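# Move foam block from desk to counter behind shelving

## Task

Pick up the small foam block on the desk and set it down on the counter located behind the shelving, without disturbing the stacked cartons; other obstacles may be moved aside. If the carton stacks leave no route at all to the counter, place the block on top of the low shelf instead. It fails if the low shelf is not standing upright at the end, or if the robot tips over or finishes leaning. The block must stay put on its own at the end, not held there by the robot.

## Robot and tools

ROBOT. A wheeled base with a vertical column, a tilting head and two six-joint arms (left and right), each ending in a two-finger gripper. Folded, as at the start, it measures 0.73 m long, 0.62 m wide, 1.88 m tall, with its front 0.40 m ahead of the column. The base drives straight and turns in place only; it cannot move sideways. The hands cannot reach the floor (lowest about 0.47 m up) and reach about 1 m from the shoulder.

FRAMES. Base frame: origin on the floor under the column, between the drive wheels; x forward, y left, z up. left_hand and right_hand are reported in it: the point where the fingers meet (tips 8 mm further), with the hand's z axis along the fingers (quat_wxyz) and its y axis along the opening. Odometry frame = the base frame where the scene began; base_odometry counts wheel turns only, so slip shows as travel.

execute_actions. Argument "actions": a list holding one action, or empty (just reports state and pictures). An action may contain:
- "base": exactly one of {"translate_m": d}, a straight drive offset from the current spot in metres, -3 to 3, forward positive; or {"rotate_rad": d}, an in-place turn offset in radians, -3.2 to 3.2, left (counter-clockwise seen from above) positive.
- "joints": a single dictionary for both arms and head, keyed by joint name, each value an absolute target (not an offset). Ranges in rad: head_tilt_rad -0.61 to 1.308 (0 level, positive looks down); left_/right_joint1_rad -2.879 to 2.879; joint2 0 to 3.141; joint3 0 to 3.019; joint4 -1.692 to 1.57; joint5 -1.57 to 1.57 (hand swings sideways, positive toward robot's right); joint6 -2.094 to 2.094 (hand roll). left_gripper_m and right_gripper_m are fingertip gap in metres, 0 (closed) to 0.093. Joints omitted keep pushing to their previous target.
- "speeds": optional caps for this action, translate_m 0.05 to 0.8 m/s, rotate_rad 0.1 to 1 rad/s (defaults are the maximum). Arms ignore it.
Argument "cameras": list from cam_head_left, cam_head_right, cam_left_wrist, cam_right_wrist, nav_camera, all; omitted/null means all, [] means none. Any bad key or value rejects the whole call with no motion.

ARM GEOMETRY. With joint1 at -1.57 (left) or 1.57 (right) and joints 5, 6 at 0, the arm works in a vertical plane straight ahead, 0.23 m beside the column. Let a = j2 - 0.35, b = 1.05 + j2 - j3, c = b - j4 (c = 1.57 is fingers straight down). Hand is about 0.12 + 0.39 sin a + 0.38 cos b + 0.25 cos c ahead and 1.46 + 0.39 cos a - 0.38 sin b - 0.25 sin c up; e.g. j2, j3, j4 = 0.93, 0.78, 0.14 gives 0.60 ahead, 1.21 up. Reality sits up to ~5 cm lower and nearer (more under load); trust the reported hand position. Small changes (under ~0.03 rad, 0.08 for joints 2 and 3) may not move a joint. For gentle contact, step about 0.05 rad per call from the last target.

GRIPPER. Fingers 7 cm long. To grasp, command a gap smaller than the object; "off_target" is then expected. An opening that stays 0.002 m or more above target means something is held. Fingers point down is best for carrying; light loads (up to 0.2 kg) tolerate flatter angles.

wait: "seconds" 0 to 10; no new command, returns state and pictures.
zoom_image: "camera" (one camera name) and "region" [x0, y0, x1, y1] in pixels of that camera's latest full image, top-left origin, at most 504x504.
read_manual: optional "section" ("licences"); only licence text, no motion.
finished_scene: "scene", the current scene's integer number; ends it irreversibly and reports success. Finish only when the block rests on its own.

RESULTS. base_status and joint_status per motion: "done" (within tolerance; for the base, wheels turned fully even if slipping), "off_target" (stopped short, may still push), "contact_stop" (base wheel stalled on an obstacle), "time_out" (arm gave up; a blocked arm keeps pushing and resumes if freed), "not_followed" after a "joint command not followed" line: a safety check withheld arm targets because of self/other-arm/body or obstacle proximity; recover by moving the first offending joints back at least 0.05 rad, or move the other arm away. on_its_own lists uncommanded behaviour; "held at" is a held target. motor_effort covers left_wheel and right_wheel (percent, bracket = peak). wheel_motors_off = 1 means overload shutdown. turned_by_wheels vs turned_by_imu disagreeing by over ~4% and 0.05 rad means a collision or slip and a wrong heading. base_tilt in degrees, forward/right positive. A reported stop cancels the rest of that reply's motion calls.

CAMERAS. Head cameras at 1.47 to 1.58 m look ahead, tilted down by head_tilt_rad. Wrist fisheye cameras sit behind the fingertips and look along the fingers, angled 0.62 rad toward the hand's +x (back toward the robot when the fingers point down ahead); closed fingertips land mid-image. nav_camera is low at the front, 0.23 m up.

AVOID. Do not let the arms collide or press on each other. After a contact_stop, back off 0.05 m before turning. Tabletops 0.30 to 1.20 m high can slide over the base and hit the column. Sustained base pushing cuts the wheel motors for 2 s. Relieve a pushing arm by resending its reported joint positions (a held load then sags slightly). Long hard pushing or heavy holds heat motors (MOTOR HOT warning from 85 °C; at 100 °C the arm drops). Avoid drops, slams, knocking over the low shelf or cartons, and tipping the robot.

Each tool is called after "Emit:" in YAML: its name, and indented under it one key for each argument.

## Session

Emit:
execute_actions:
  actions: []

Scene clock: 0.00 s.
base_odometry: x=+0.000 y=+0.000 heading=+0.000 (m, m, rad; odometry frame)
turned_by_wheels: +0.000 (rad since the last result)
turned_by_imu: +0.000 (rad since the last result)
base_tilt: forward=+0.0 right=-0.1 (deg)
base_status: not commanded
joint_positions: head_tilt_rad=+0.860 left_joint1_rad=-1.555 left_joint2_rad=+0.925 left_joint3_rad=+0.365 left_joint4_rad=-0.917 left_joint5_rad=-0.021 left_joint6_rad=+0.053 left_gripper_m=+0.095 right_joint1_rad=+1.584 right_joint2_rad=+0.875 right_joint3_rad=+0.383 right_joint4_rad=-0.936 right_joint5_rad=+0.000 right_joint6_rad=+0.079 right_gripper_m=+0.094
joint_status: not commanded
wheel_motors_off: 0
motor_effort: left_wheel=+0 right_wheel=+2 (%)
left_hand: x=+0.1201 y=+0.2311 z=+1.2545 quat_wxyz=(+0.459, -0.022, -0.888, -0.001) (m; base frame)
right_hand: x=+0.1365 y=-0.2228 z=+1.2549 quat_wxyz=(+0.437, -0.030, -0.899, +0.014) (m; base frame)
pictures: cam_head_left, cam_head_right, cam_left_wrist, cam_right_wrist, nav_camera
Images, in order (width x height): cam_head_left 672x504, cam_head_right 672x504, cam_left_wrist 616x616, cam_right_wrist 616x616, nav_camera 672x504.

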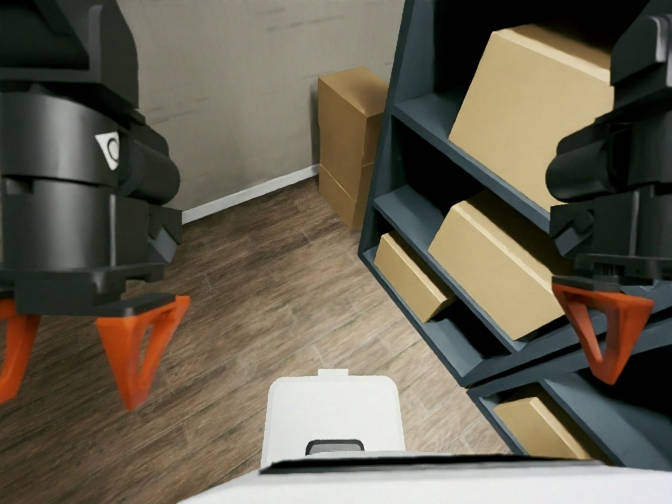

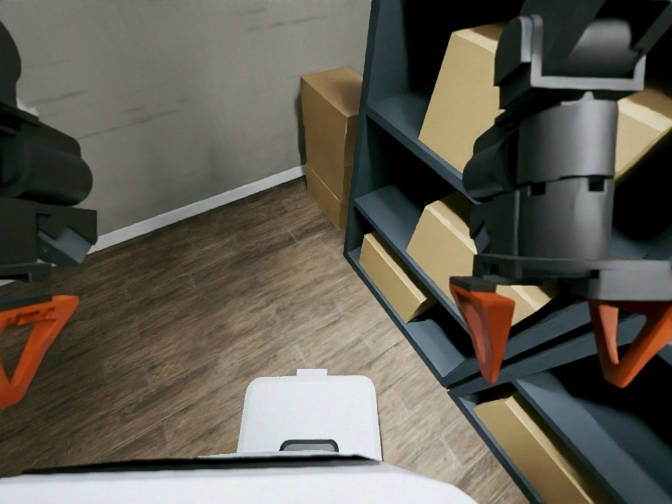

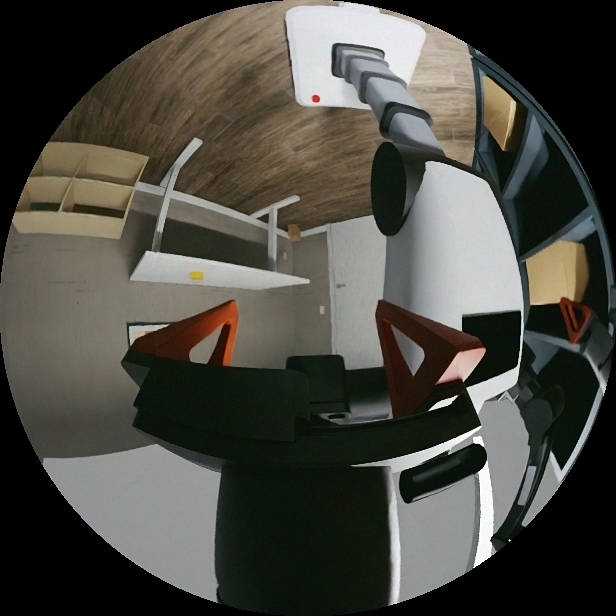

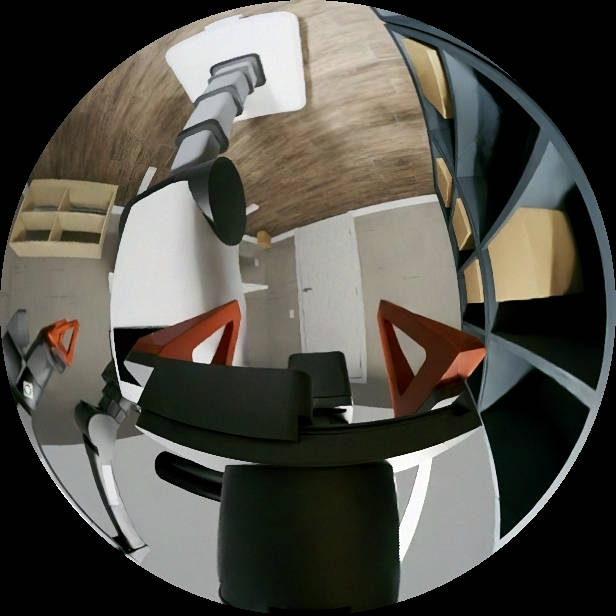

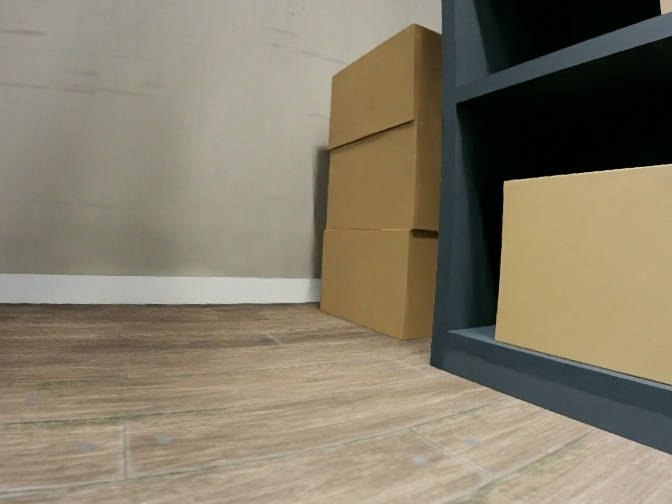

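Emit:
execute_actions:
  actions:
    - {"base":{"rotate_rad":1.6},"joints":{"head_tilt_rad":0.45}}
  cameras: ["cam_head_left","nav_camera"]

Scene clock: 20.13 s.
base_odometry: x=+0.000 y=+0.000 heading=+1.599 (m, m, rad; odometry frame)
turned_by_wheels: +1.599 (rad since the last result)
turned_by_imu: +1.581 (rad since the last result)
base_tilt: forward=+0.0 right=-0.1 (deg)
base_status: done
joint_positions: head_tilt_rad=+0.468 left_joint1_rad=-1.555 left_joint2_rad=+0.925 left_joint3_rad=+0.365 left_joint4_rad=-0.917 left_joint5_rad=-0.021 left_joint6_rad=+0.053 left_gripper_m=+0.095 right_joint1_rad=+1.584 right_joint2_rad=+0.875 right_joint3_rad=+0.383 right_joint4_rad=-0.936 right_joint5_rad=+0.000 right_joint6_rad=+0.079 right_gripper_m=+0.095
joint_status: all done
wheel_motors_off: 0
motor_effort: left_wheel=-4(37) right_wheel=+5(46) (%)
left_hand: x=+0.1201 y=+0.2311 z=+1.2545 quat_wxyz=(+0.459, -0.022, -0.888, -0.001) (m; base frame)
right_hand: x=+0.1365 y=-0.2228 z=+1.2549 quat_wxyz=(+0.437, -0.030, -0.899, +0.014) (m; base frame)
pictures: cam_head_left, nav_camera
camera_calibration (this result's frames):
cam_head_left: T_world_to_cam=[[-0.0343018, -0.999046, 0.0270337, 0.0069007], [-0.530522, -0.004722, -0.847658, 1.33101], [0.846977, -0.0434182, -0.529854, 0.694438], [0, 0, 0, 1]] pos_world=[0.118195, 0.0433305, 1.49601]
Images, in order (width x height): cam_head_left 672x504, nav_camera 672x504.

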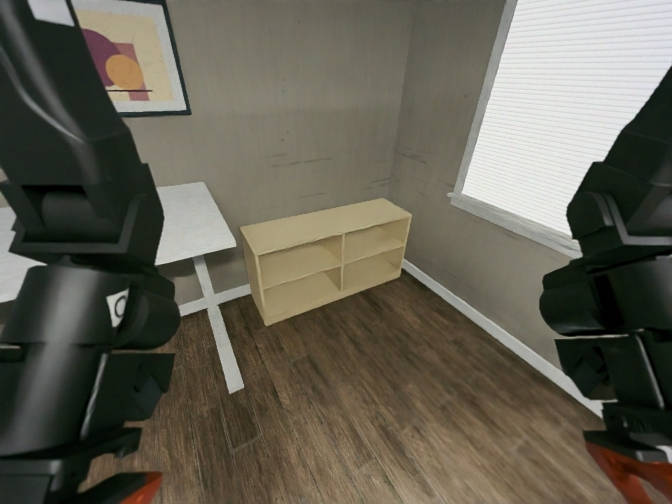

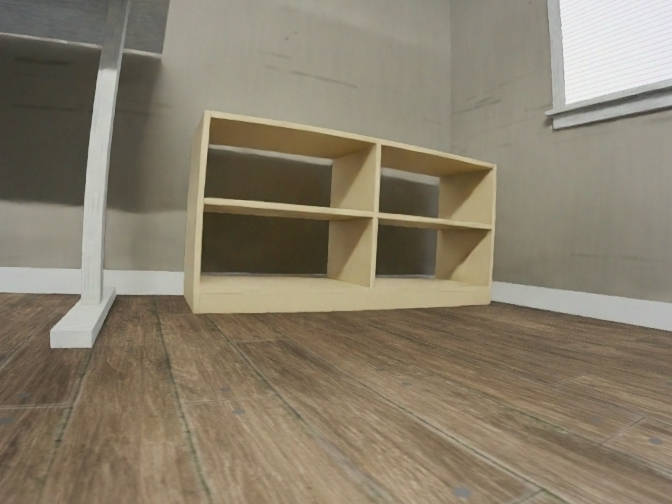

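Emit:
execute_actions:
  actions:
    - {"base":{"rotate_rad":0.9}}
  cameras: ["cam_head_left","cam_head_right","nav_camera"]

Scene clock: 26.23 s.
base_odometry: x=+0.000 y=+0.000 heading=+2.498 (m, m, rad; odometry frame)
turned_by_wheels: +0.899 (rad since the last result)
turned_by_imu: +0.891 (rad since the last result)
base_tilt: forward=+0.0 right=-0.1 (deg)
base_status: done
joint_positions: head_tilt_rad=+0.468 left_joint1_rad=-1.555 left_joint2_rad=+0.925 left_joint3_rad=+0.365 left_joint4_rad=-0.917 left_joint5_rad=-0.021 left_joint6_rad=+0.053 left_gripper_m=+0.095 right_joint1_rad=+1.584 right_joint2_rad=+0.875 right_joint3_rad=+0.383 right_joint4_rad=-0.936 right_joint5_rad=+0.000 right_joint6_rad=+0.079 right_gripper_m=+0.095
joint_status: not commanded
wheel_motors_off: 0
motor_effort: left_wheel=-4(26) right_wheel=+4(33) (%)
left_hand: x=+0.1201 y=+0.2311 z=+1.2545 quat_wxyz=(+0.459, -0.022, -0.888, -0.001) (m; base frame)
right_hand: x=+0.1365 y=-0.2228 z=+1.2549 quat_wxyz=(+0.437, -0.030, -0.899, +0.014) (m; base frame)
pictures: cam_head_left, cam_head_right, nav_camera
camera_calibration (this result's frames):
cam_head_left: T_world_to_cam=[[-0.0343026, -0.999046, 0.0270328, 0.00690217], [-0.530499, -0.004722, -0.847673, 1.33103], [0.846991, -0.0434182, -0.529831, 0.694402], [0, 0, 0, 1]] pos_world=[0.118196, 0.0433305, 1.49601]
cam_head_right: T_world_to_cam=[[-0.0289696, -0.999219, 0.0268676, -0.0857015], [-0.537309, -0.00709884, -0.843356, 1.32878], [0.842888, -0.0388679, -0.536684, 0.706977], [0, 0, 0, 1]] pos_world=[0.115578, -0.0487231, 1.50236]
Images, in order (width x height): cam_head_left 672x504, cam_head_right 672x504, nav_camera 672x504.

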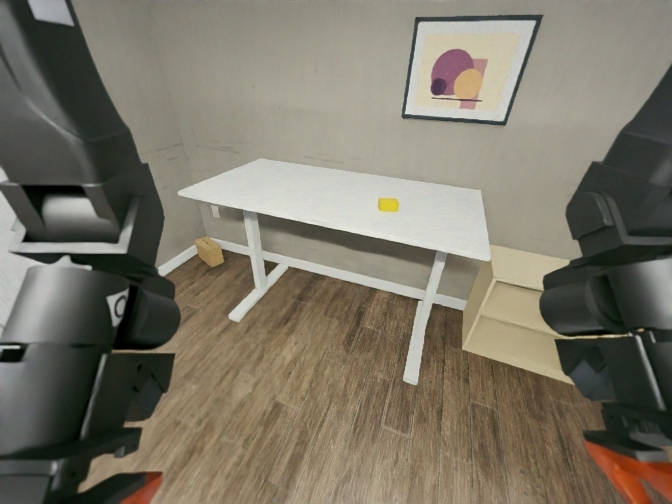

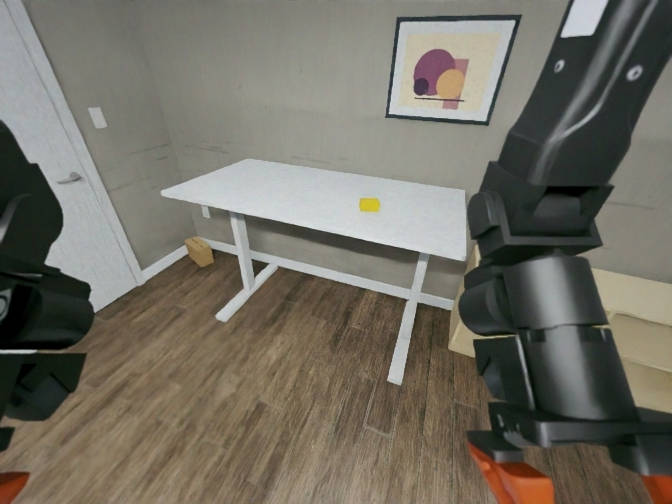

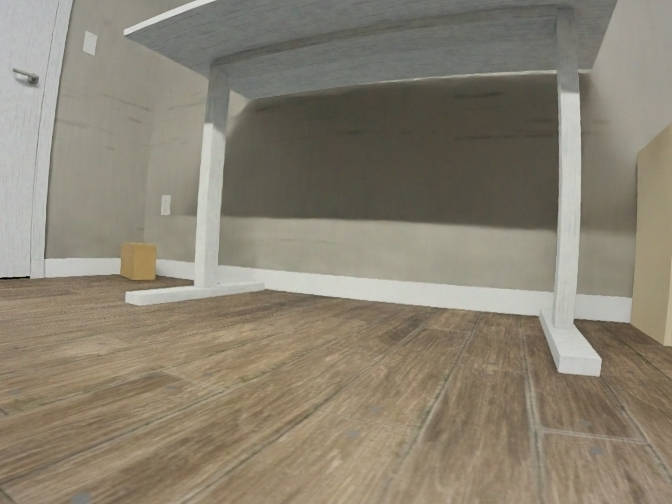

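Emit:
execute_actions:
  actions:
    - {"base":{"translate_m":0.5},"joints":{"head_tilt_rad":0.7,"right_joint1_rad":1.57,"right_joint2_rad":1.0,"right_joint3_rad":1.06,"right_joint4_rad":-0.58,"right_joint5_rad":0,"right_joint6_rad":0}}
  cameras: ["cam_head_left","cam_head_right","nav_camera","cam_right_wrist"]

Scene clock: 62.27 s.
base_odometry: x=-0.400 y=+0.300 heading=+2.498 (m, m, rad; odometry frame)
turned_by_wheels: +0.000 (rad since the last result)
turned_by_imu: -0.002 (rad since the last result)
base_tilt: forward=+0.0 right=-0.1 (deg)
base_status: done
joint_positions: head_tilt_rad=+0.703 left_joint1_rad=-1.555 left_joint2_rad=+0.925 left_joint3_rad=+0.366 left_joint4_rad=-0.917 left_joint5_rad=-0.021 left_joint6_rad=+0.053 left_gripper_m=+0.095 right_joint1_rad=+1.580 right_joint2_rad=+1.000 right_joint3_rad=+1.043 right_joint4_rad=-0.585 right_joint5_rad=+0.000 right_joint6_rad=+0.012 right_gripper_m=+0.095
joint_status: all done
wheel_motors_off: 0
motor_effort: left_wheel=+0(47) right_wheel=+0(65) (%)
left_hand: x=+0.1205 y=+0.2311 z=+1.2543 quat_wxyz=(+0.459, -0.022, -0.888, -0.001) (m; base frame)
right_hand: x=+0.5583 y=-0.2210 z=+1.1935 quat_wxyz=(+0.009, -0.003, -1.000, -0.004) (m; base frame)
pictures: cam_head_left, cam_head_right, cam_right_wrist, nav_camera
camera_calibration (this result's frames):
cam_head_left: T_world_to_cam=[[-0.0270751, -0.999046, 0.0342692, -0.00460326], [-0.713093, -0.004722, -0.701054, 1.11437], [0.700547, -0.0434182, -0.712285, 0.982704], [0, 0, 0, 1]] pos_world=[0.106096, 0.0433305, 1.48136]
cam_head_right: T_world_to_cam=[[-0.0219268, -0.999219, 0.0328683, -0.0952947], [-0.718712, -0.00709884, -0.695271, 1.1098], [0.694962, -0.0388679, -0.717995, 0.993593], [0, 0, 0, 1]] pos_world=[0.105025, -0.0487231, 1.48814]
cam_right_wrist: T_world_to_cam=[[-0.0143205, -0.999727, -0.0184831, -0.186795], [-0.790993, 0.000018972, 0.611825, -0.282126], [-0.611658, 0.0233816, -0.790777, 1.40908], [0, 0, 0, 1]] pos_world=[0.636042, -0.219685, 1.28343]
Images, in order (width x height): cam_head_left 672x504, cam_head_right 672x504, cam_right_wrist 616x616, nav_camera 672x504.

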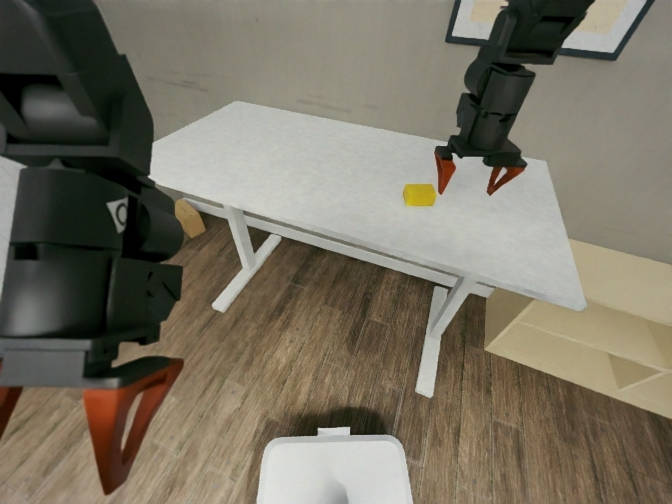

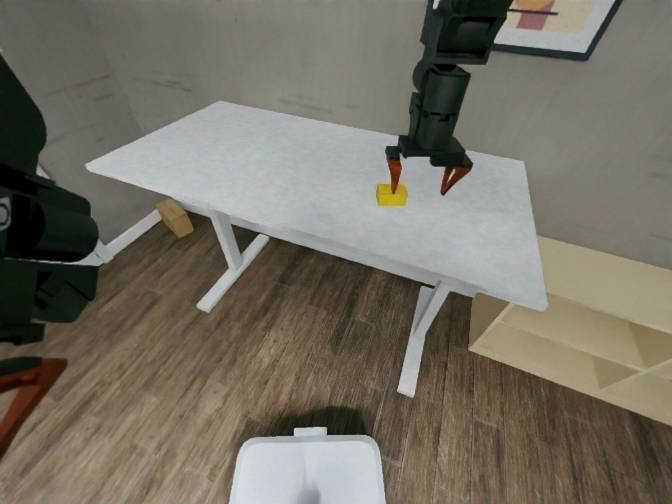

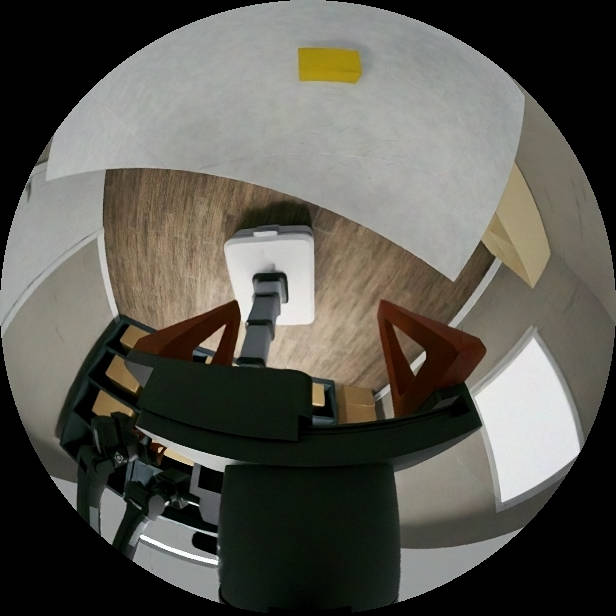

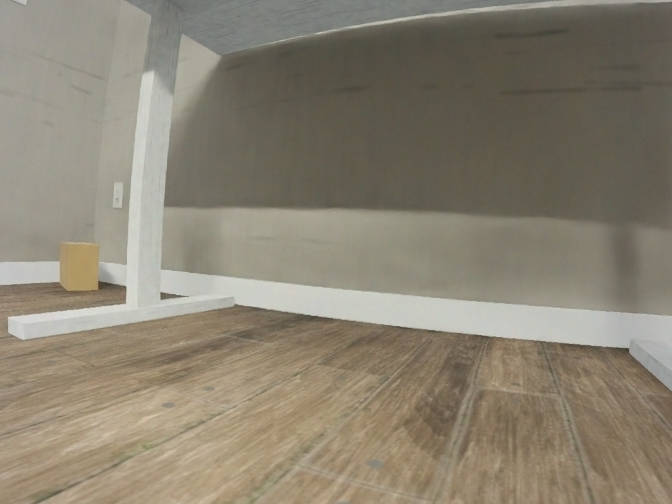

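Emit:
execute_actions:
  actions:
    - {"base":{"translate_m":0.27,"speeds":0}}
  cameras: []

Emit:
execute_actions:
  actions:
    - {"base":{"translate_m":0.27}}
  cameras: ["cam_head_left","cam_head_right","cam_right_wrist"]


Scene clock: 84.87 s.
base_odometry: x=-0.616 y=+0.462 heading=+2.498 (m, m, rad; odometry frame)
turned_by_wheels: +0.000 (rad since the last result)
turned_by_imu: -0.001 (rad since the last result)
base_tilt: forward=+0.0 right=-0.1 (deg)
base_status: done
joint_positions: head_tilt_rad=+0.703 left_joint1_rad=-1.555 left_joint2_rad=+0.925 left_joint3_rad=+0.367 left_joint4_rad=-0.917 left_joint5_rad=-0.021 left_joint6_rad=+0.053 left_gripper_m=+0.095 right_joint1_rad=+1.580 right_joint2_rad=+1.000 right_joint3_rad=+1.046 right_joint4_rad=-0.585 right_joint5_rad=+0.000 right_joint6_rad=+0.012 right_gripper_m=+0.095
joint_status: not commanded
wheel_motors_off: 0
motor_effort: left_wheel=-1(37) right_wheel=+1(41) (%)
left_hand: x=+0.1209 y=+0.2311 z=+1.2542 quat_wxyz=(+0.458, -0.022, -0.888, -0.001) (m; base frame)
right_hand: x=+0.5601 y=-0.2210 z=+1.1943 quat_wxyz=(+0.008, -0.003, -1.000, -0.004) (m; base frame)
pictures: cam_head_left, cam_head_right, cam_right_wrist
camera_calibration (this result's frames):
cam_head_left: T_world_to_cam=[[-0.0270672, -0.999046, 0.0342754, -0.00461324], [-0.713254, -0.004722, -0.70089, 1.11413], [0.700383, -0.0434182, -0.712446, 0.98296], [0, 0, 0, 1]] pos_world=[0.106082, 0.0433305, 1.48134]
cam_head_right: T_world_to_cam=[[-0.0219192, -0.999219, 0.0328733, -0.0953028], [-0.718872, -0.00709884, -0.695106, 1.10955], [0.694797, -0.0388679, -0.718155, 0.993848], [0, 0, 0, 1]] pos_world=[0.105013, -0.0487231, 1.48812]
cam_right_wrist: T_world_to_cam=[[-0.0142855, -0.999726, -0.0185487, -0.186693], [-0.793089, 0.0000315573, 0.609106, -0.276729], [-0.608939, 0.0234122, -0.792872, 1.41181], [0, 0, 0, 1]] pos_world=[0.637566, -0.219687, 1.28448]
Images, in order (width x height): cam_head_left 672x504, cam_head_right 672x504, cam_right_wrist 616x616.

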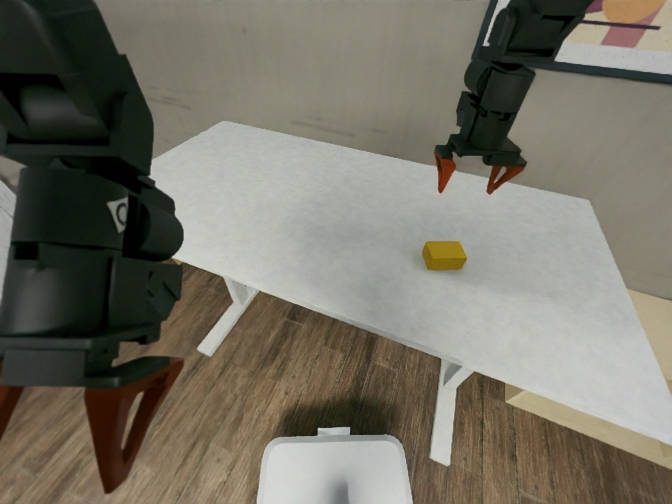

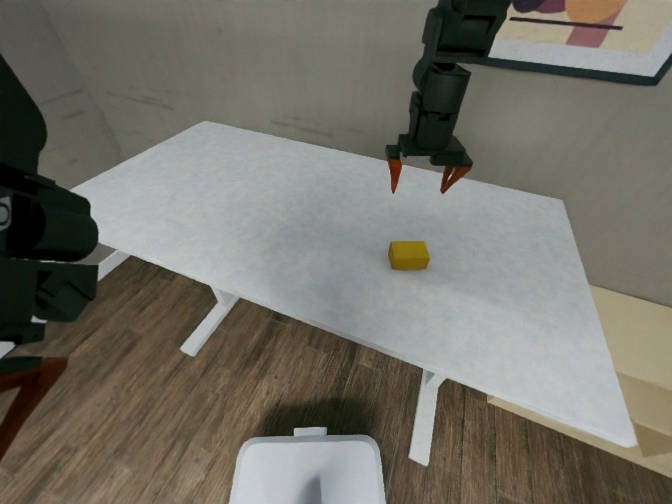

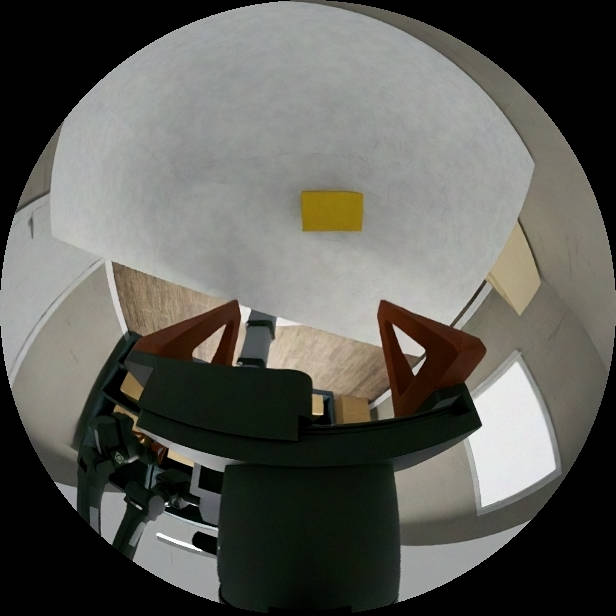

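Emit:
execute_actions:
  actions:
    - {"joints":{"head_tilt_rad":0.85,"right_joint1_rad":1.53,"right_joint2_rad":1.37,"right_joint3_rad":1.22,"right_joint4_rad":-0.37,"right_joint6_rad":1.57}}
  cameras: ["cam_head_left","cam_head_right","cam_right_wrist"]

Scene clock: 121.77 s.
base_odometry: x=-0.616 y=+0.462 heading=+2.498 (m, m, rad; odometry frame)
turned_by_wheels: +0.000 (rad since the last result)
turned_by_imu: -0.001 (rad since the last result)
base_tilt: forward=+0.0 right=-0.1 (deg)
base_status: not commanded
joint_positions: head_tilt_rad=+0.851 left_joint1_rad=-1.555 left_joint2_rad=+0.925 left_joint3_rad=+0.367 left_joint4_rad=-0.917 left_joint5_rad=-0.021 left_joint6_rad=+0.053 left_gripper_m=+0.095 right_joint1_rad=+1.534 right_joint2_rad=+1.386 right_joint3_rad=+1.205 right_joint4_rad=-0.372 right_joint5_rad=+0.000 right_joint6_rad=+1.557 right_gripper_m=+0.095
joint_status: all done
wheel_motors_off: 0
motor_effort: left_wheel=+0(3) right_wheel=+1(2) (%)
left_hand: x=+0.1209 y=+0.2311 z=+1.2542 quat_wxyz=(+0.458, -0.022, -0.888, -0.001) (m; base frame)
right_hand: x=+0.5769 y=-0.2480 z=+1.0461 quat_wxyz=(-0.001, -0.709, -0.705, +0.021) (m; base frame)
pictures: cam_head_left, cam_head_right, cam_right_wrist
camera_calibration (this result's frames):
cam_head_left: T_world_to_cam=[[-0.0217219, -0.999046, 0.0378893, -0.0104458], [-0.808734, -0.004722, -0.588155, 0.945289], [0.587773, -0.0434182, -0.80786, 1.13553], [0, 0, 0, 1]] pos_world=[0.0968283, 0.0433305, 1.47372]
cam_head_right: T_world_to_cam=[[-0.0168367, -0.999219, 0.035744, -0.0999778], [-0.813439, -0.00709884, -0.581607, 0.939489], [0.581407, -0.0388679, -0.812684, 1.14509], [0, 0, 0, 1]] pos_world=[0.0967697, -0.0487231, 1.48059]
cam_right_wrist: T_world_to_cam=[[-0.999757, 0.0127306, 0.0179927, 0.56515], [0.0207238, 0.820909, 0.570683, -0.398865], [-0.00750518, 0.570917, -0.820973, 1.12334], [0, 0, 0, 1]] pos_world=[0.58171, -0.321098, 1.13969]
Images, in order (width x height): cam_head_left 672x504, cam_head_right 672x504, cam_right_wrist 616x616.

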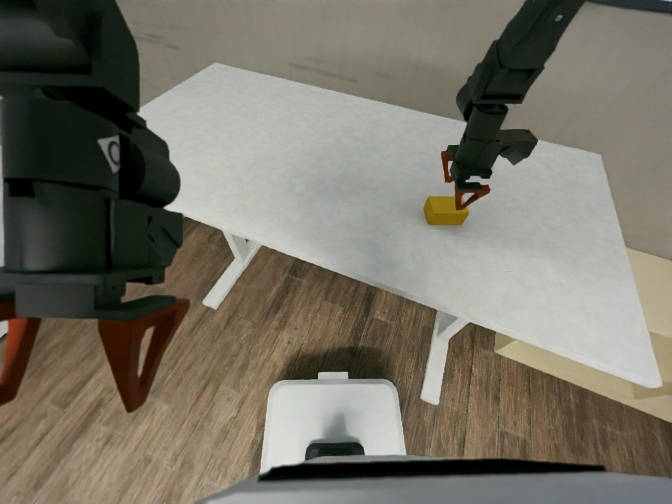

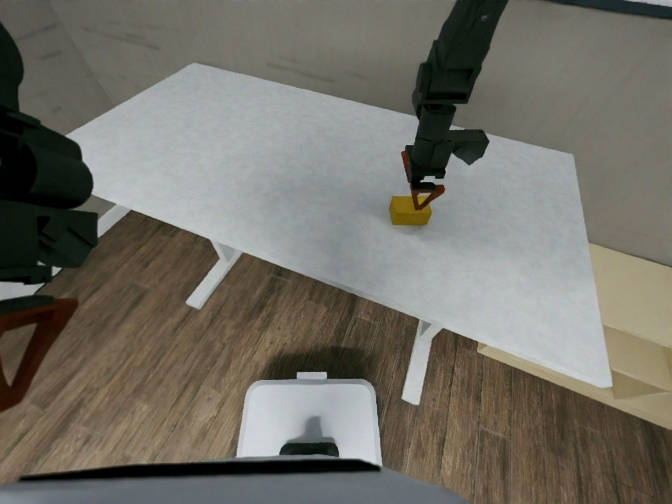

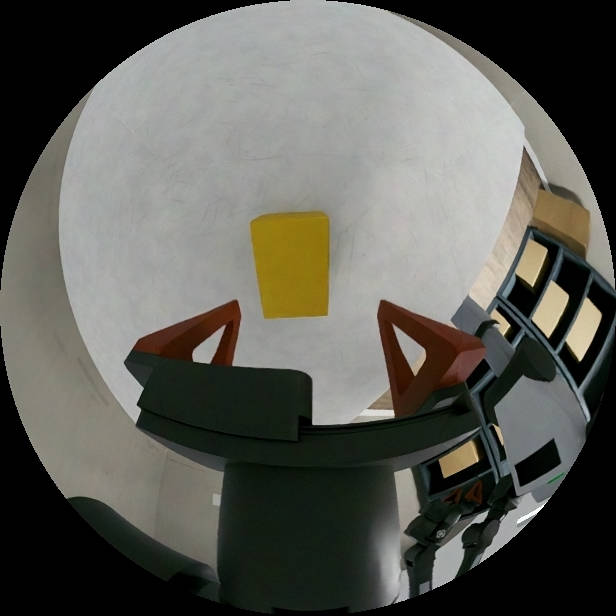

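Emit:
execute_actions:
  actions:
    - {"joints":{"right_joint2_rad":1.545,"right_joint3_rad":1.323,"right_joint4_rad":-0.30}}
  cameras: ["cam_head_right","cam_right_wrist"]

Scene clock: 144.70 s.
base_odometry: x=-0.616 y=+0.462 heading=+2.498 (m, m, rad; odometry frame)
turned_by_wheels: +0.000 (rad since the last result)
turned_by_imu: -0.001 (rad since the last result)
base_tilt: forward=+0.0 right=-0.2 (deg)
base_status: not commanded
joint_positions: head_tilt_rad=+0.851 left_joint1_rad=-1.555 left_joint2_rad=+0.925 left_joint3_rad=+0.366 left_joint4_rad=-0.917 left_joint5_rad=-0.021 left_joint6_rad=+0.053 left_gripper_m=+0.095 right_joint1_rad=+1.534 right_joint2_rad=+1.505 right_joint3_rad=+1.332 right_joint4_rad=-0.307 right_joint5_rad=+0.000 right_joint6_rad=+1.557 right_gripper_m=+0.095
joint_status: all done
wheel_motors_off: 0
motor_effort: left_wheel=-1(4) right_wheel=+1(4) (%)
left_hand: x=+0.1207 y=+0.2311 z=+1.2543 quat_wxyz=(+0.459, -0.022, -0.888, -0.001) (m; base frame)
right_hand: x=+0.6182 y=-0.2500 z=+1.0064 quat_wxyz=(-0.027, -0.708, -0.705, -0.004) (m; base frame)
pictures: cam_head_right, cam_right_wrist
camera_calibration (this result's frames):
cam_head_right: T_world_to_cam=[[-0.016829, -0.999219, 0.0357476, -0.0999837], [-0.813564, -0.00709884, -0.581432, 0.939226], [0.581232, -0.0388679, -0.812809, 1.14529], [0, 0, 0, 1]] pos_world=[0.096757, -0.0487231, 1.48058]
cam_right_wrist: T_world_to_cam=[[-0.99846, 0.010748, -0.0544326, 0.678801], [-0.0222034, 0.821676, 0.569522, -0.347523], [0.0508472, 0.569853, -0.820172, 1.05514], [0, 0, 0, 1]] pos_world=[0.616388, -0.32302, 1.10027]
Images, in order (width x height): cam_head_right 672x504, cam_right_wrist 616x616.

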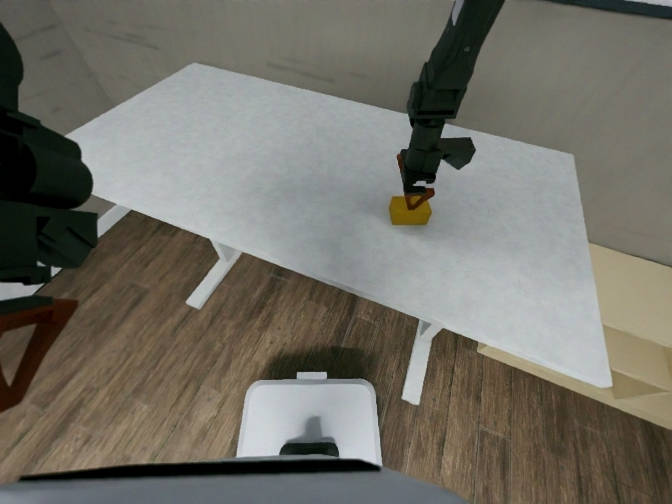

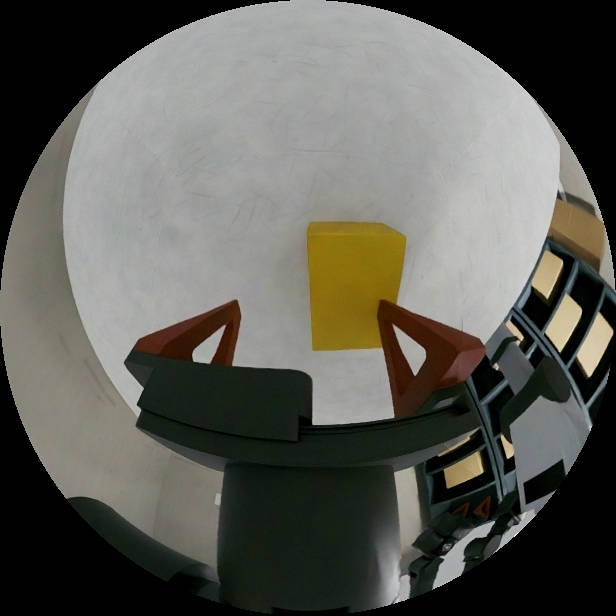

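Emit:
execute_actions:
  actions:
    - {"base":{"translate_m":-0.02}}
  cameras: ["cam_right_wrist"]

Emit:
execute_actions:
  actions:
    - {"joints":{"right_joint2_rad":1.60}}
  cameras: ["cam_right_wrist","cam_head_right"]

Scene clock: 164.33 s.
base_odometry: x=-0.600 y=+0.450 heading=+2.498 (m, m, rad; odometry frame)
turned_by_wheels: +0.000 (rad since the last result)
turned_by_imu: -0.001 (rad since the last result)
base_tilt: forward=+0.0 right=+0.0 (deg)
base_status: done
joint_positions: head_tilt_rad=+0.852 left_joint1_rad=-1.555 left_joint2_rad=+0.925 left_joint3_rad=+0.363 left_joint4_rad=-0.917 left_joint5_rad=-0.021 left_joint6_rad=+0.053 left_gripper_m=+0.095 right_joint1_rad=+1.533 right_joint2_rad=+1.530 right_joint3_rad=+1.314 right_joint4_rad=-0.307 right_joint5_rad=+0.002 right_joint6_rad=+1.557 right_gripper_m=+0.095
joint_status: not commanded
wheel_motors_off: 0
motor_effort: left_wheel=+0(36) right_wheel=+1(40) (%)
left_hand: x=+0.1189 y=+0.2311 z=+1.2550 quat_wxyz=(+0.460, -0.022, -0.888, -0.001) (m; base frame)
right_hand: x=+0.5956 y=-0.2509 z=+0.9918 quat_wxyz=(-0.012, -0.709, -0.705, +0.012) (m; base frame)
pictures: cam_right_wrist
camera_calibration (this result's frames):
cam_right_wrist: T_world_to_cam=[[-0.999861, 0.0125361, -0.0109932, 0.613647], [0.00405829, 0.822471, 0.568792, -0.35374], [0.016172, 0.568669, -0.822408, 1.06733], [0, 0, 0, 1]] pos_world=[0.597737, -0.32371, 1.08573]
Images, in order (width x height): cam_right_wrist 616x616.

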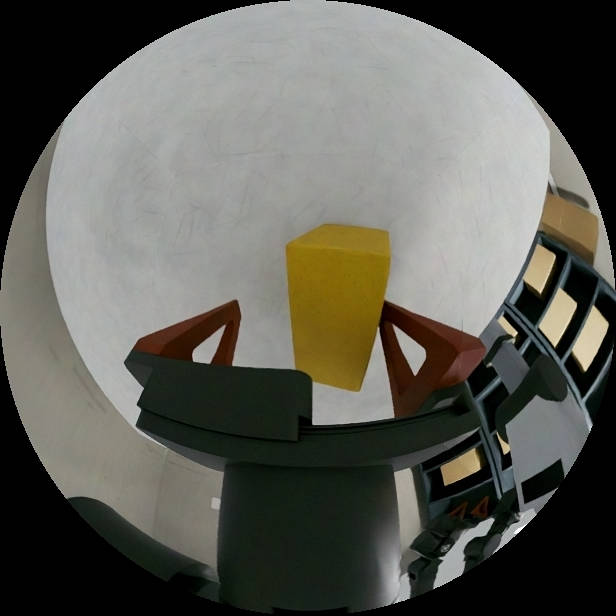

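Scene clock: 165.30 s.
base_odometry: x=-0.600 y=+0.450 heading=+2.498 (m, m, rad; odometry frame)
turned_by_wheels: +0.000 (rad since the last result)
turned_by_imu: +0.000 (rad since the last result)
base_tilt: forward=+0.0 right=-0.1 (deg)
base_status: not commanded
joint_positions: head_tilt_rad=+0.852 left_joint1_rad=-1.555 left_joint2_rad=+0.925 left_joint3_rad=+0.363 left_joint4_rad=-0.917 left_joint5_rad=-0.021 left_joint6_rad=+0.053 left_gripper_m=+0.095 right_joint1_rad=+1.533 right_joint2_rad=+1.591 right_joint3_rad=+1.318 right_joint4_rad=-0.306 right_joint5_rad=+0.001 right_joint6_rad=+1.559 right_gripper_m=+0.095
joint_status: all done
wheel_motors_off: 0
motor_effort: left_wheel=-1(1) right_wheel=+0(1) (%)
left_hand: x=+0.1189 y=+0.2311 z=+1.2550 quat_wxyz=(+0.460, -0.022, -0.888, -0.001) (m; base frame)
right_hand: x=+0.5696 y=-0.2511 z=+0.9645 quat_wxyz=(+0.008, -0.709, -0.704, +0.031) (m; base frame)
pictures: cam_head_right, cam_right_wrist
camera_calibration (this result's frames):
cam_head_right: T_world_to_cam=[[-0.0167968, -0.999219, 0.0357627, -0.100009], [-0.814087, -0.00709884, -0.580699, 0.938123], [0.580499, -0.0388679, -0.813333, 1.14614], [0, 0, 0, 1]] pos_world=[0.0967034, -0.0487231, 1.48053]
cam_right_wrist: T_world_to_cam=[[-0.998918, 0.0154798, 0.043851, 0.534657], [0.0377118, 0.821398, 0.569107, -0.357649], [-0.0272095, 0.570145, -0.821093, 1.0693], [0, 0, 0, 1]] pos_world=[0.576661, -0.324163, 1.05809]
Images, in order (width x height): cam_head_right 672x504, cam_right_wrist 616x616.

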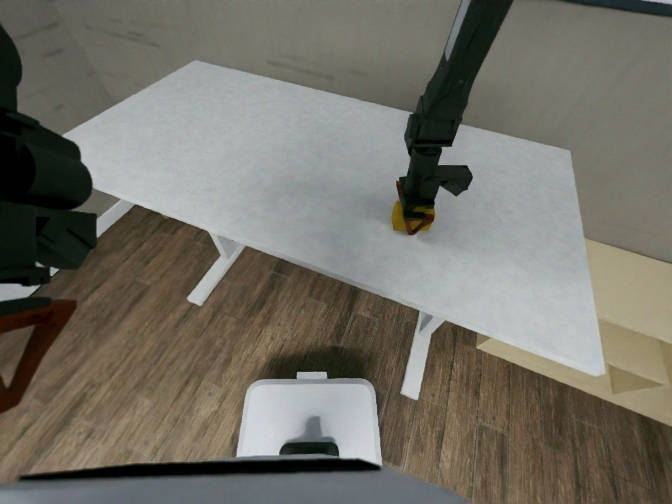

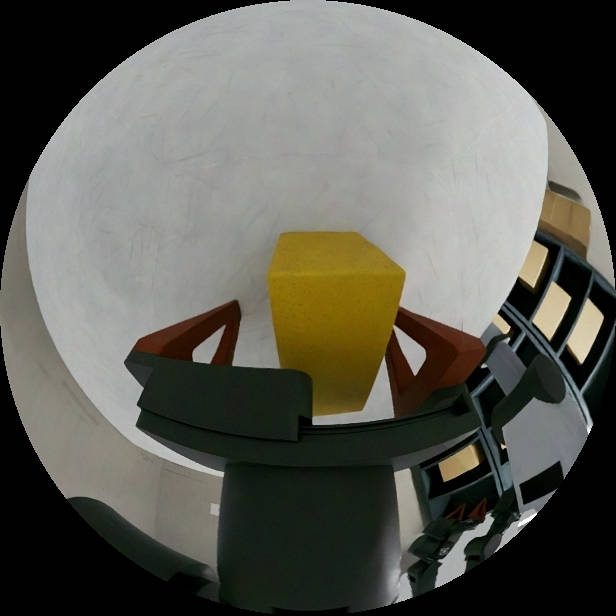

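The block seems to sit between the fingers, so I'll close the gripper.

Emit:
execute_actions:
  actions:
    - {"joints":{"right_gripper_m":0.03}}
  cameras: ["cam_right_wrist","cam_head_right"]

Scene clock: 178.00 s.
base_odometry: x=-0.600 y=+0.450 heading=+2.498 (m, m, rad; odometry frame)
turned_by_wheels: +0.000 (rad since the last result)
turned_by_imu: -0.001 (rad since the last result)
base_tilt: forward=+0.0 right=-0.1 (deg)
base_status: not commanded
joint_positions: head_tilt_rad=+0.852 left_joint1_rad=-1.555 left_joint2_rad=+0.925 left_joint3_rad=+0.363 left_joint4_rad=-0.917 left_joint5_rad=-0.021 left_joint6_rad=+0.053 left_gripper_m=+0.095 right_joint1_rad=+1.533 right_joint2_rad=+1.591 right_joint3_rad=+1.318 right_joint4_rad=-0.306 right_joint5_rad=+0.001 right_joint6_rad=+1.559 right_gripper_m=+0.043
joint_status: right_gripper_m off_target (ended at +0.043, target +0.030)
wheel_motors_off: 0
motor_effort: left_wheel=+1(1) right_wheel=+0(0) (%)
left_hand: x=+0.1189 y=+0.2311 z=+1.2550 quat_wxyz=(+0.460, -0.022, -0.888, -0.001) (m; base frame)
right_hand: x=+0.5696 y=-0.2511 z=+0.9645 quat_wxyz=(+0.008, -0.709, -0.704, +0.031) (m; base frame)
pictures: cam_head_right, cam_right_wrist
camera_calibration (this result's frames):
cam_head_right: T_world_to_cam=[[-0.0167968, -0.999219, 0.0357627, -0.100009], [-0.814087, -0.00709884, -0.580699, 0.938123], [0.580499, -0.0388679, -0.813333, 1.14614], [0, 0, 0, 1]] pos_world=[0.0967034, -0.0487231, 1.48053]
cam_right_wrist: T_world_to_cam=[[-0.998918, 0.0154798, 0.043851, 0.534657], [0.0377118, 0.821398, 0.569107, -0.357649], [-0.0272095, 0.570145, -0.821093, 1.0693], [0, 0, 0, 1]] pos_world=[0.576661, -0.324163, 1.05809]
Images, in order (width x height): cam_head_right 672x504, cam_right_wrist 616x616.

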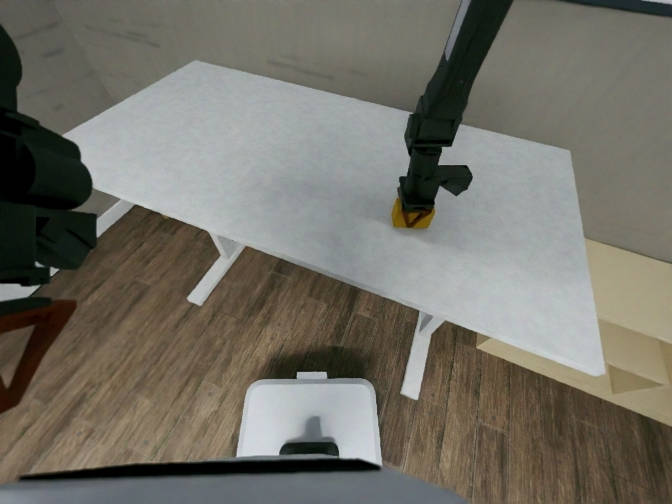

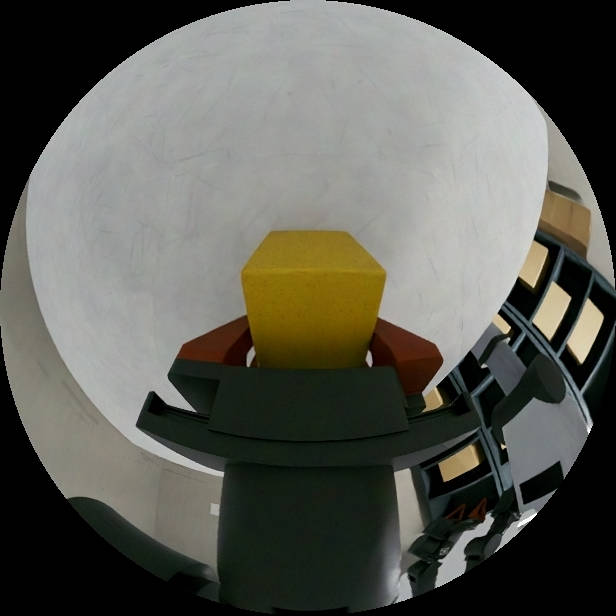

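Emit:
execute_actions:
  actions:
    - {"joints":{"right_joint2_rad":1.2,"right_joint3_rad":1.15,"right_joint4_rad":-0.47}}
  cameras: []

Emit:
execute_actions:
  actions:
    - {"base":{"translate_m":-0.7},"joints":{"right_joint2_rad":0.65,"right_joint3_rad":0.55,"right_joint4_rad":-0.42,"head_tilt_rad":0.5}}
  cameras: ["cam_right_wrist","cam_head_right"]

Emit:
execute_actions:
  actions:
    - {"base":{"rotate_rad":-2.0}}
  cameras: ["cam_head_left","cam_head_right","nav_camera"]

Scene clock: 193.63 s.
base_odometry: x=-0.600 y=+0.450 heading=+2.498 (m, m, rad; odometry frame)
turned_by_wheels: +0.000 (rad since the last result)
turned_by_imu: -0.001 (rad since the last result)
base_tilt: forward=+0.0 right=-0.1 (deg)
base_status: not commanded
joint_positions: head_tilt_rad=+0.852 left_joint1_rad=-1.555 left_joint2_rad=+0.925 left_joint3_rad=+0.363 left_joint4_rad=-0.917 left_joint5_rad=-0.021 left_joint6_rad=+0.053 left_gripper_m=+0.095 right_joint1_rad=+1.533 right_joint2_rad=+1.190 right_joint3_rad=+1.150 right_joint4_rad=-0.469 right_joint5_rad=+0.001 right_joint6_rad=+1.559 right_gripper_m=+0.043
joint_status: all done
wheel_motors_off: 0
motor_effort: left_wheel=+0(1) right_wheel=+0(1) (%)
left_hand: x=+0.1189 y=+0.2311 z=+1.2550 quat_wxyz=(+0.460, -0.022, -0.888, -0.001) (m; base frame)
right_hand: x=+0.5922 y=-0.2462 z=+1.1282 quat_wxyz=(-0.017, -0.709, -0.705, +0.007) (m; base frame)
pictures: none
No camera images: the call's "cameras" was empty. Leave "cameras" out to get every camera's image.

Scene clock: 196.60 s.
base_odometry: x=-0.040 y=+0.030 heading=+2.496 (m, m, rad; odometry frame)
turned_by_wheels: -0.002 (rad since the last result)
turned_by_imu: -0.002 (rad since the last result)
base_tilt: forward=+0.0 right=-0.1 (deg)
base_status: done
joint_positions: head_tilt_rad=+0.518 left_joint1_rad=-1.555 left_joint2_rad=+0.925 left_joint3_rad=+0.363 left_joint4_rad=-0.917 left_joint5_rad=-0.021 left_joint6_rad=+0.053 left_gripper_m=+0.095 right_joint1_rad=+1.533 right_joint2_rad=+0.654 right_joint3_rad=+0.541 right_joint4_rad=-0.425 right_joint5_rad=+0.001 right_joint6_rad=+1.559 right_gripper_m=+0.043
joint_status: all done
wheel_motors_off: 0
motor_effort: left_wheel=-4(30) right_wheel=+2(53) (%)
left_hand: x=+0.1189 y=+0.2311 z=+1.2550 quat_wxyz=(+0.460, -0.022, -0.888, -0.001) (m; base frame)
right_hand: x=+0.3893 y=-0.2390 z=+1.2271 quat_wxyz=(-0.007, -0.709, -0.704, +0.017) (m; base frame)
pictures: cam_head_right, cam_right_wrist
camera_calibration (this result's frames):
cam_head_right: T_world_to_cam=[[-0.0276103, -0.999219, 0.0282627, -0.0879179], [-0.57822, -0.00709884, -0.81585, 1.28846], [0.815413, -0.0388679, -0.577573, 0.77132], [0, 0, 0, 1]] pos_world=[0.113643, -0.0487231, 1.49917]
cam_right_wrist: T_world_to_cam=[[-0.999892, 0.0141788, 0.00383224, 0.392028], [0.013837, 0.821866, 0.569513, -0.501308], [0.0049254, 0.569504, -0.821974, 1.26152], [0, 0, 0, 1]] pos_world=[0.392709, -0.311994, 1.32094]
Images, in order (width x height): cam_head_right 672x504, cam_right_wrist 616x616.

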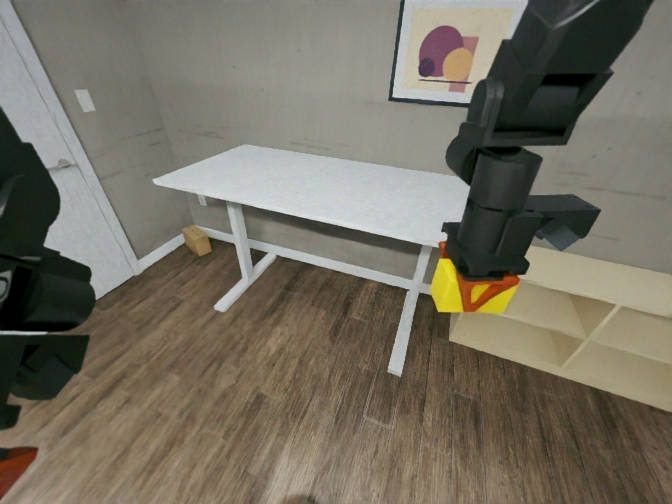

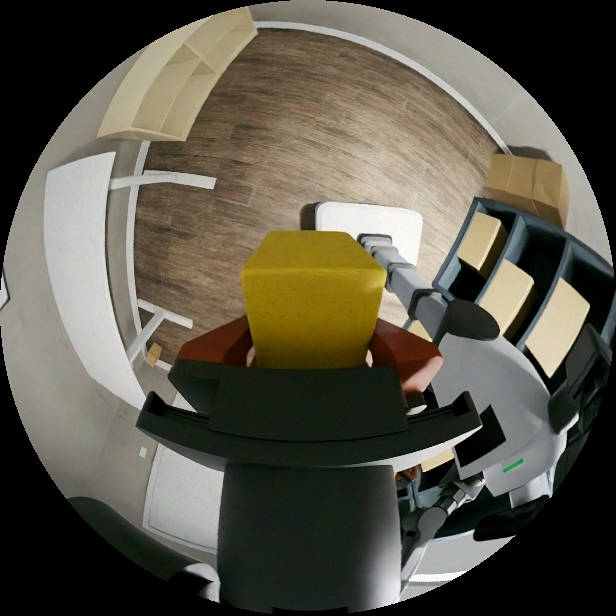

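Scene clock: 200.07 s.
base_odometry: x=-0.040 y=+0.030 heading=+0.497 (m, m, rad; odometry frame)
turned_by_wheels: -1.999 (rad since the last result)
turned_by_imu: -1.982 (rad since the last result)
base_tilt: forward=+0.0 right=-0.1 (deg)
base_status: done
joint_positions: head_tilt_rad=+0.518 left_joint1_rad=-1.555 left_joint2_rad=+0.925 left_joint3_rad=+0.363 left_joint4_rad=-0.917 left_joint5_rad=-0.021 left_joint6_rad=+0.053 left_gripper_m=+0.095 right_joint1_rad=+1.533 right_joint2_rad=+0.654 right_joint3_rad=+0.541 right_joint4_rad=-0.425 right_joint5_rad=+0.001 right_joint6_rad=+1.559 right_gripper_m=+0.043
joint_status: not commanded
wheel_motors_off: 0
motor_effort: left_wheel=+5(48) right_wheel=-5(38) (%)
left_hand: x=+0.1189 y=+0.2311 z=+1.2550 quat_wxyz=(+0.460, -0.022, -0.888, -0.001) (m; base frame)
right_hand: x=+0.3893 y=-0.2390 z=+1.2271 quat_wxyz=(-0.007, -0.709, -0.704, +0.017) (m; base frame)
pictures: cam_head_left, cam_head_right, nav_camera
camera_calibration (this result's frames):
cam_head_left: T_world_to_cam=[[-0.0329286, -0.999046, 0.0286905, 0.00428056], [-0.571631, -0.004722, -0.820497, 1.29124], [0.81985, -0.0434182, -0.57093, 0.759053], [0, 0, 0, 1]] pos_world=[0.115945, 0.0433305, 1.4927]
cam_head_right: T_world_to_cam=[[-0.0276103, -0.999219, 0.0282627, -0.0879179], [-0.57822, -0.00709884, -0.81585, 1.28846], [0.815413, -0.0388679, -0.577573, 0.77132], [0, 0, 0, 1]] pos_world=[0.113643, -0.0487231, 1.49917]
Images, in order (width x height): cam_head_left 672x504, cam_head_right 672x504, nav_camera 672x504.

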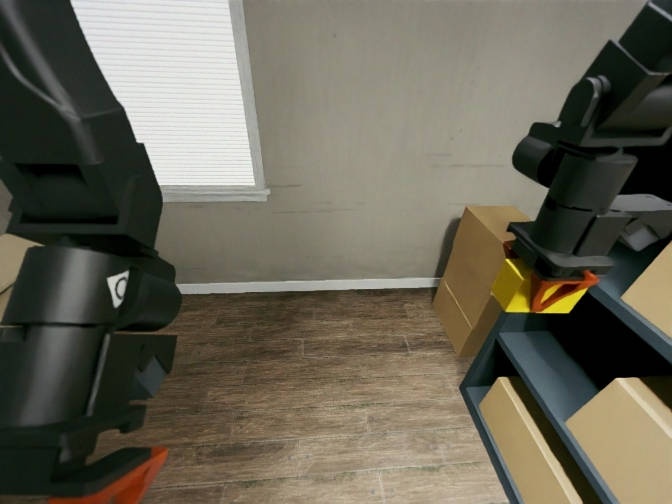

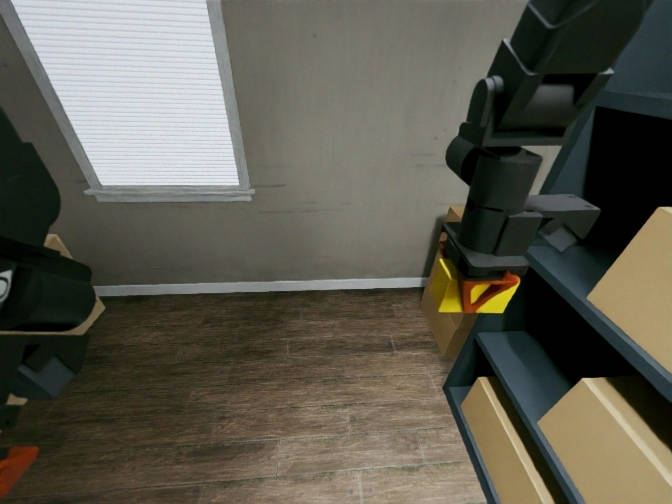

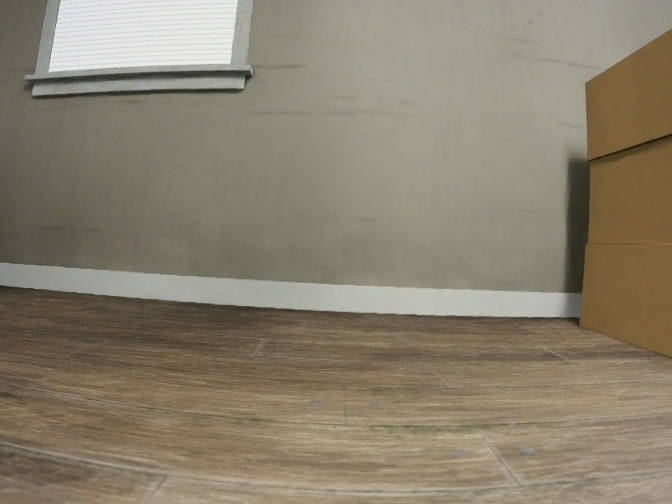

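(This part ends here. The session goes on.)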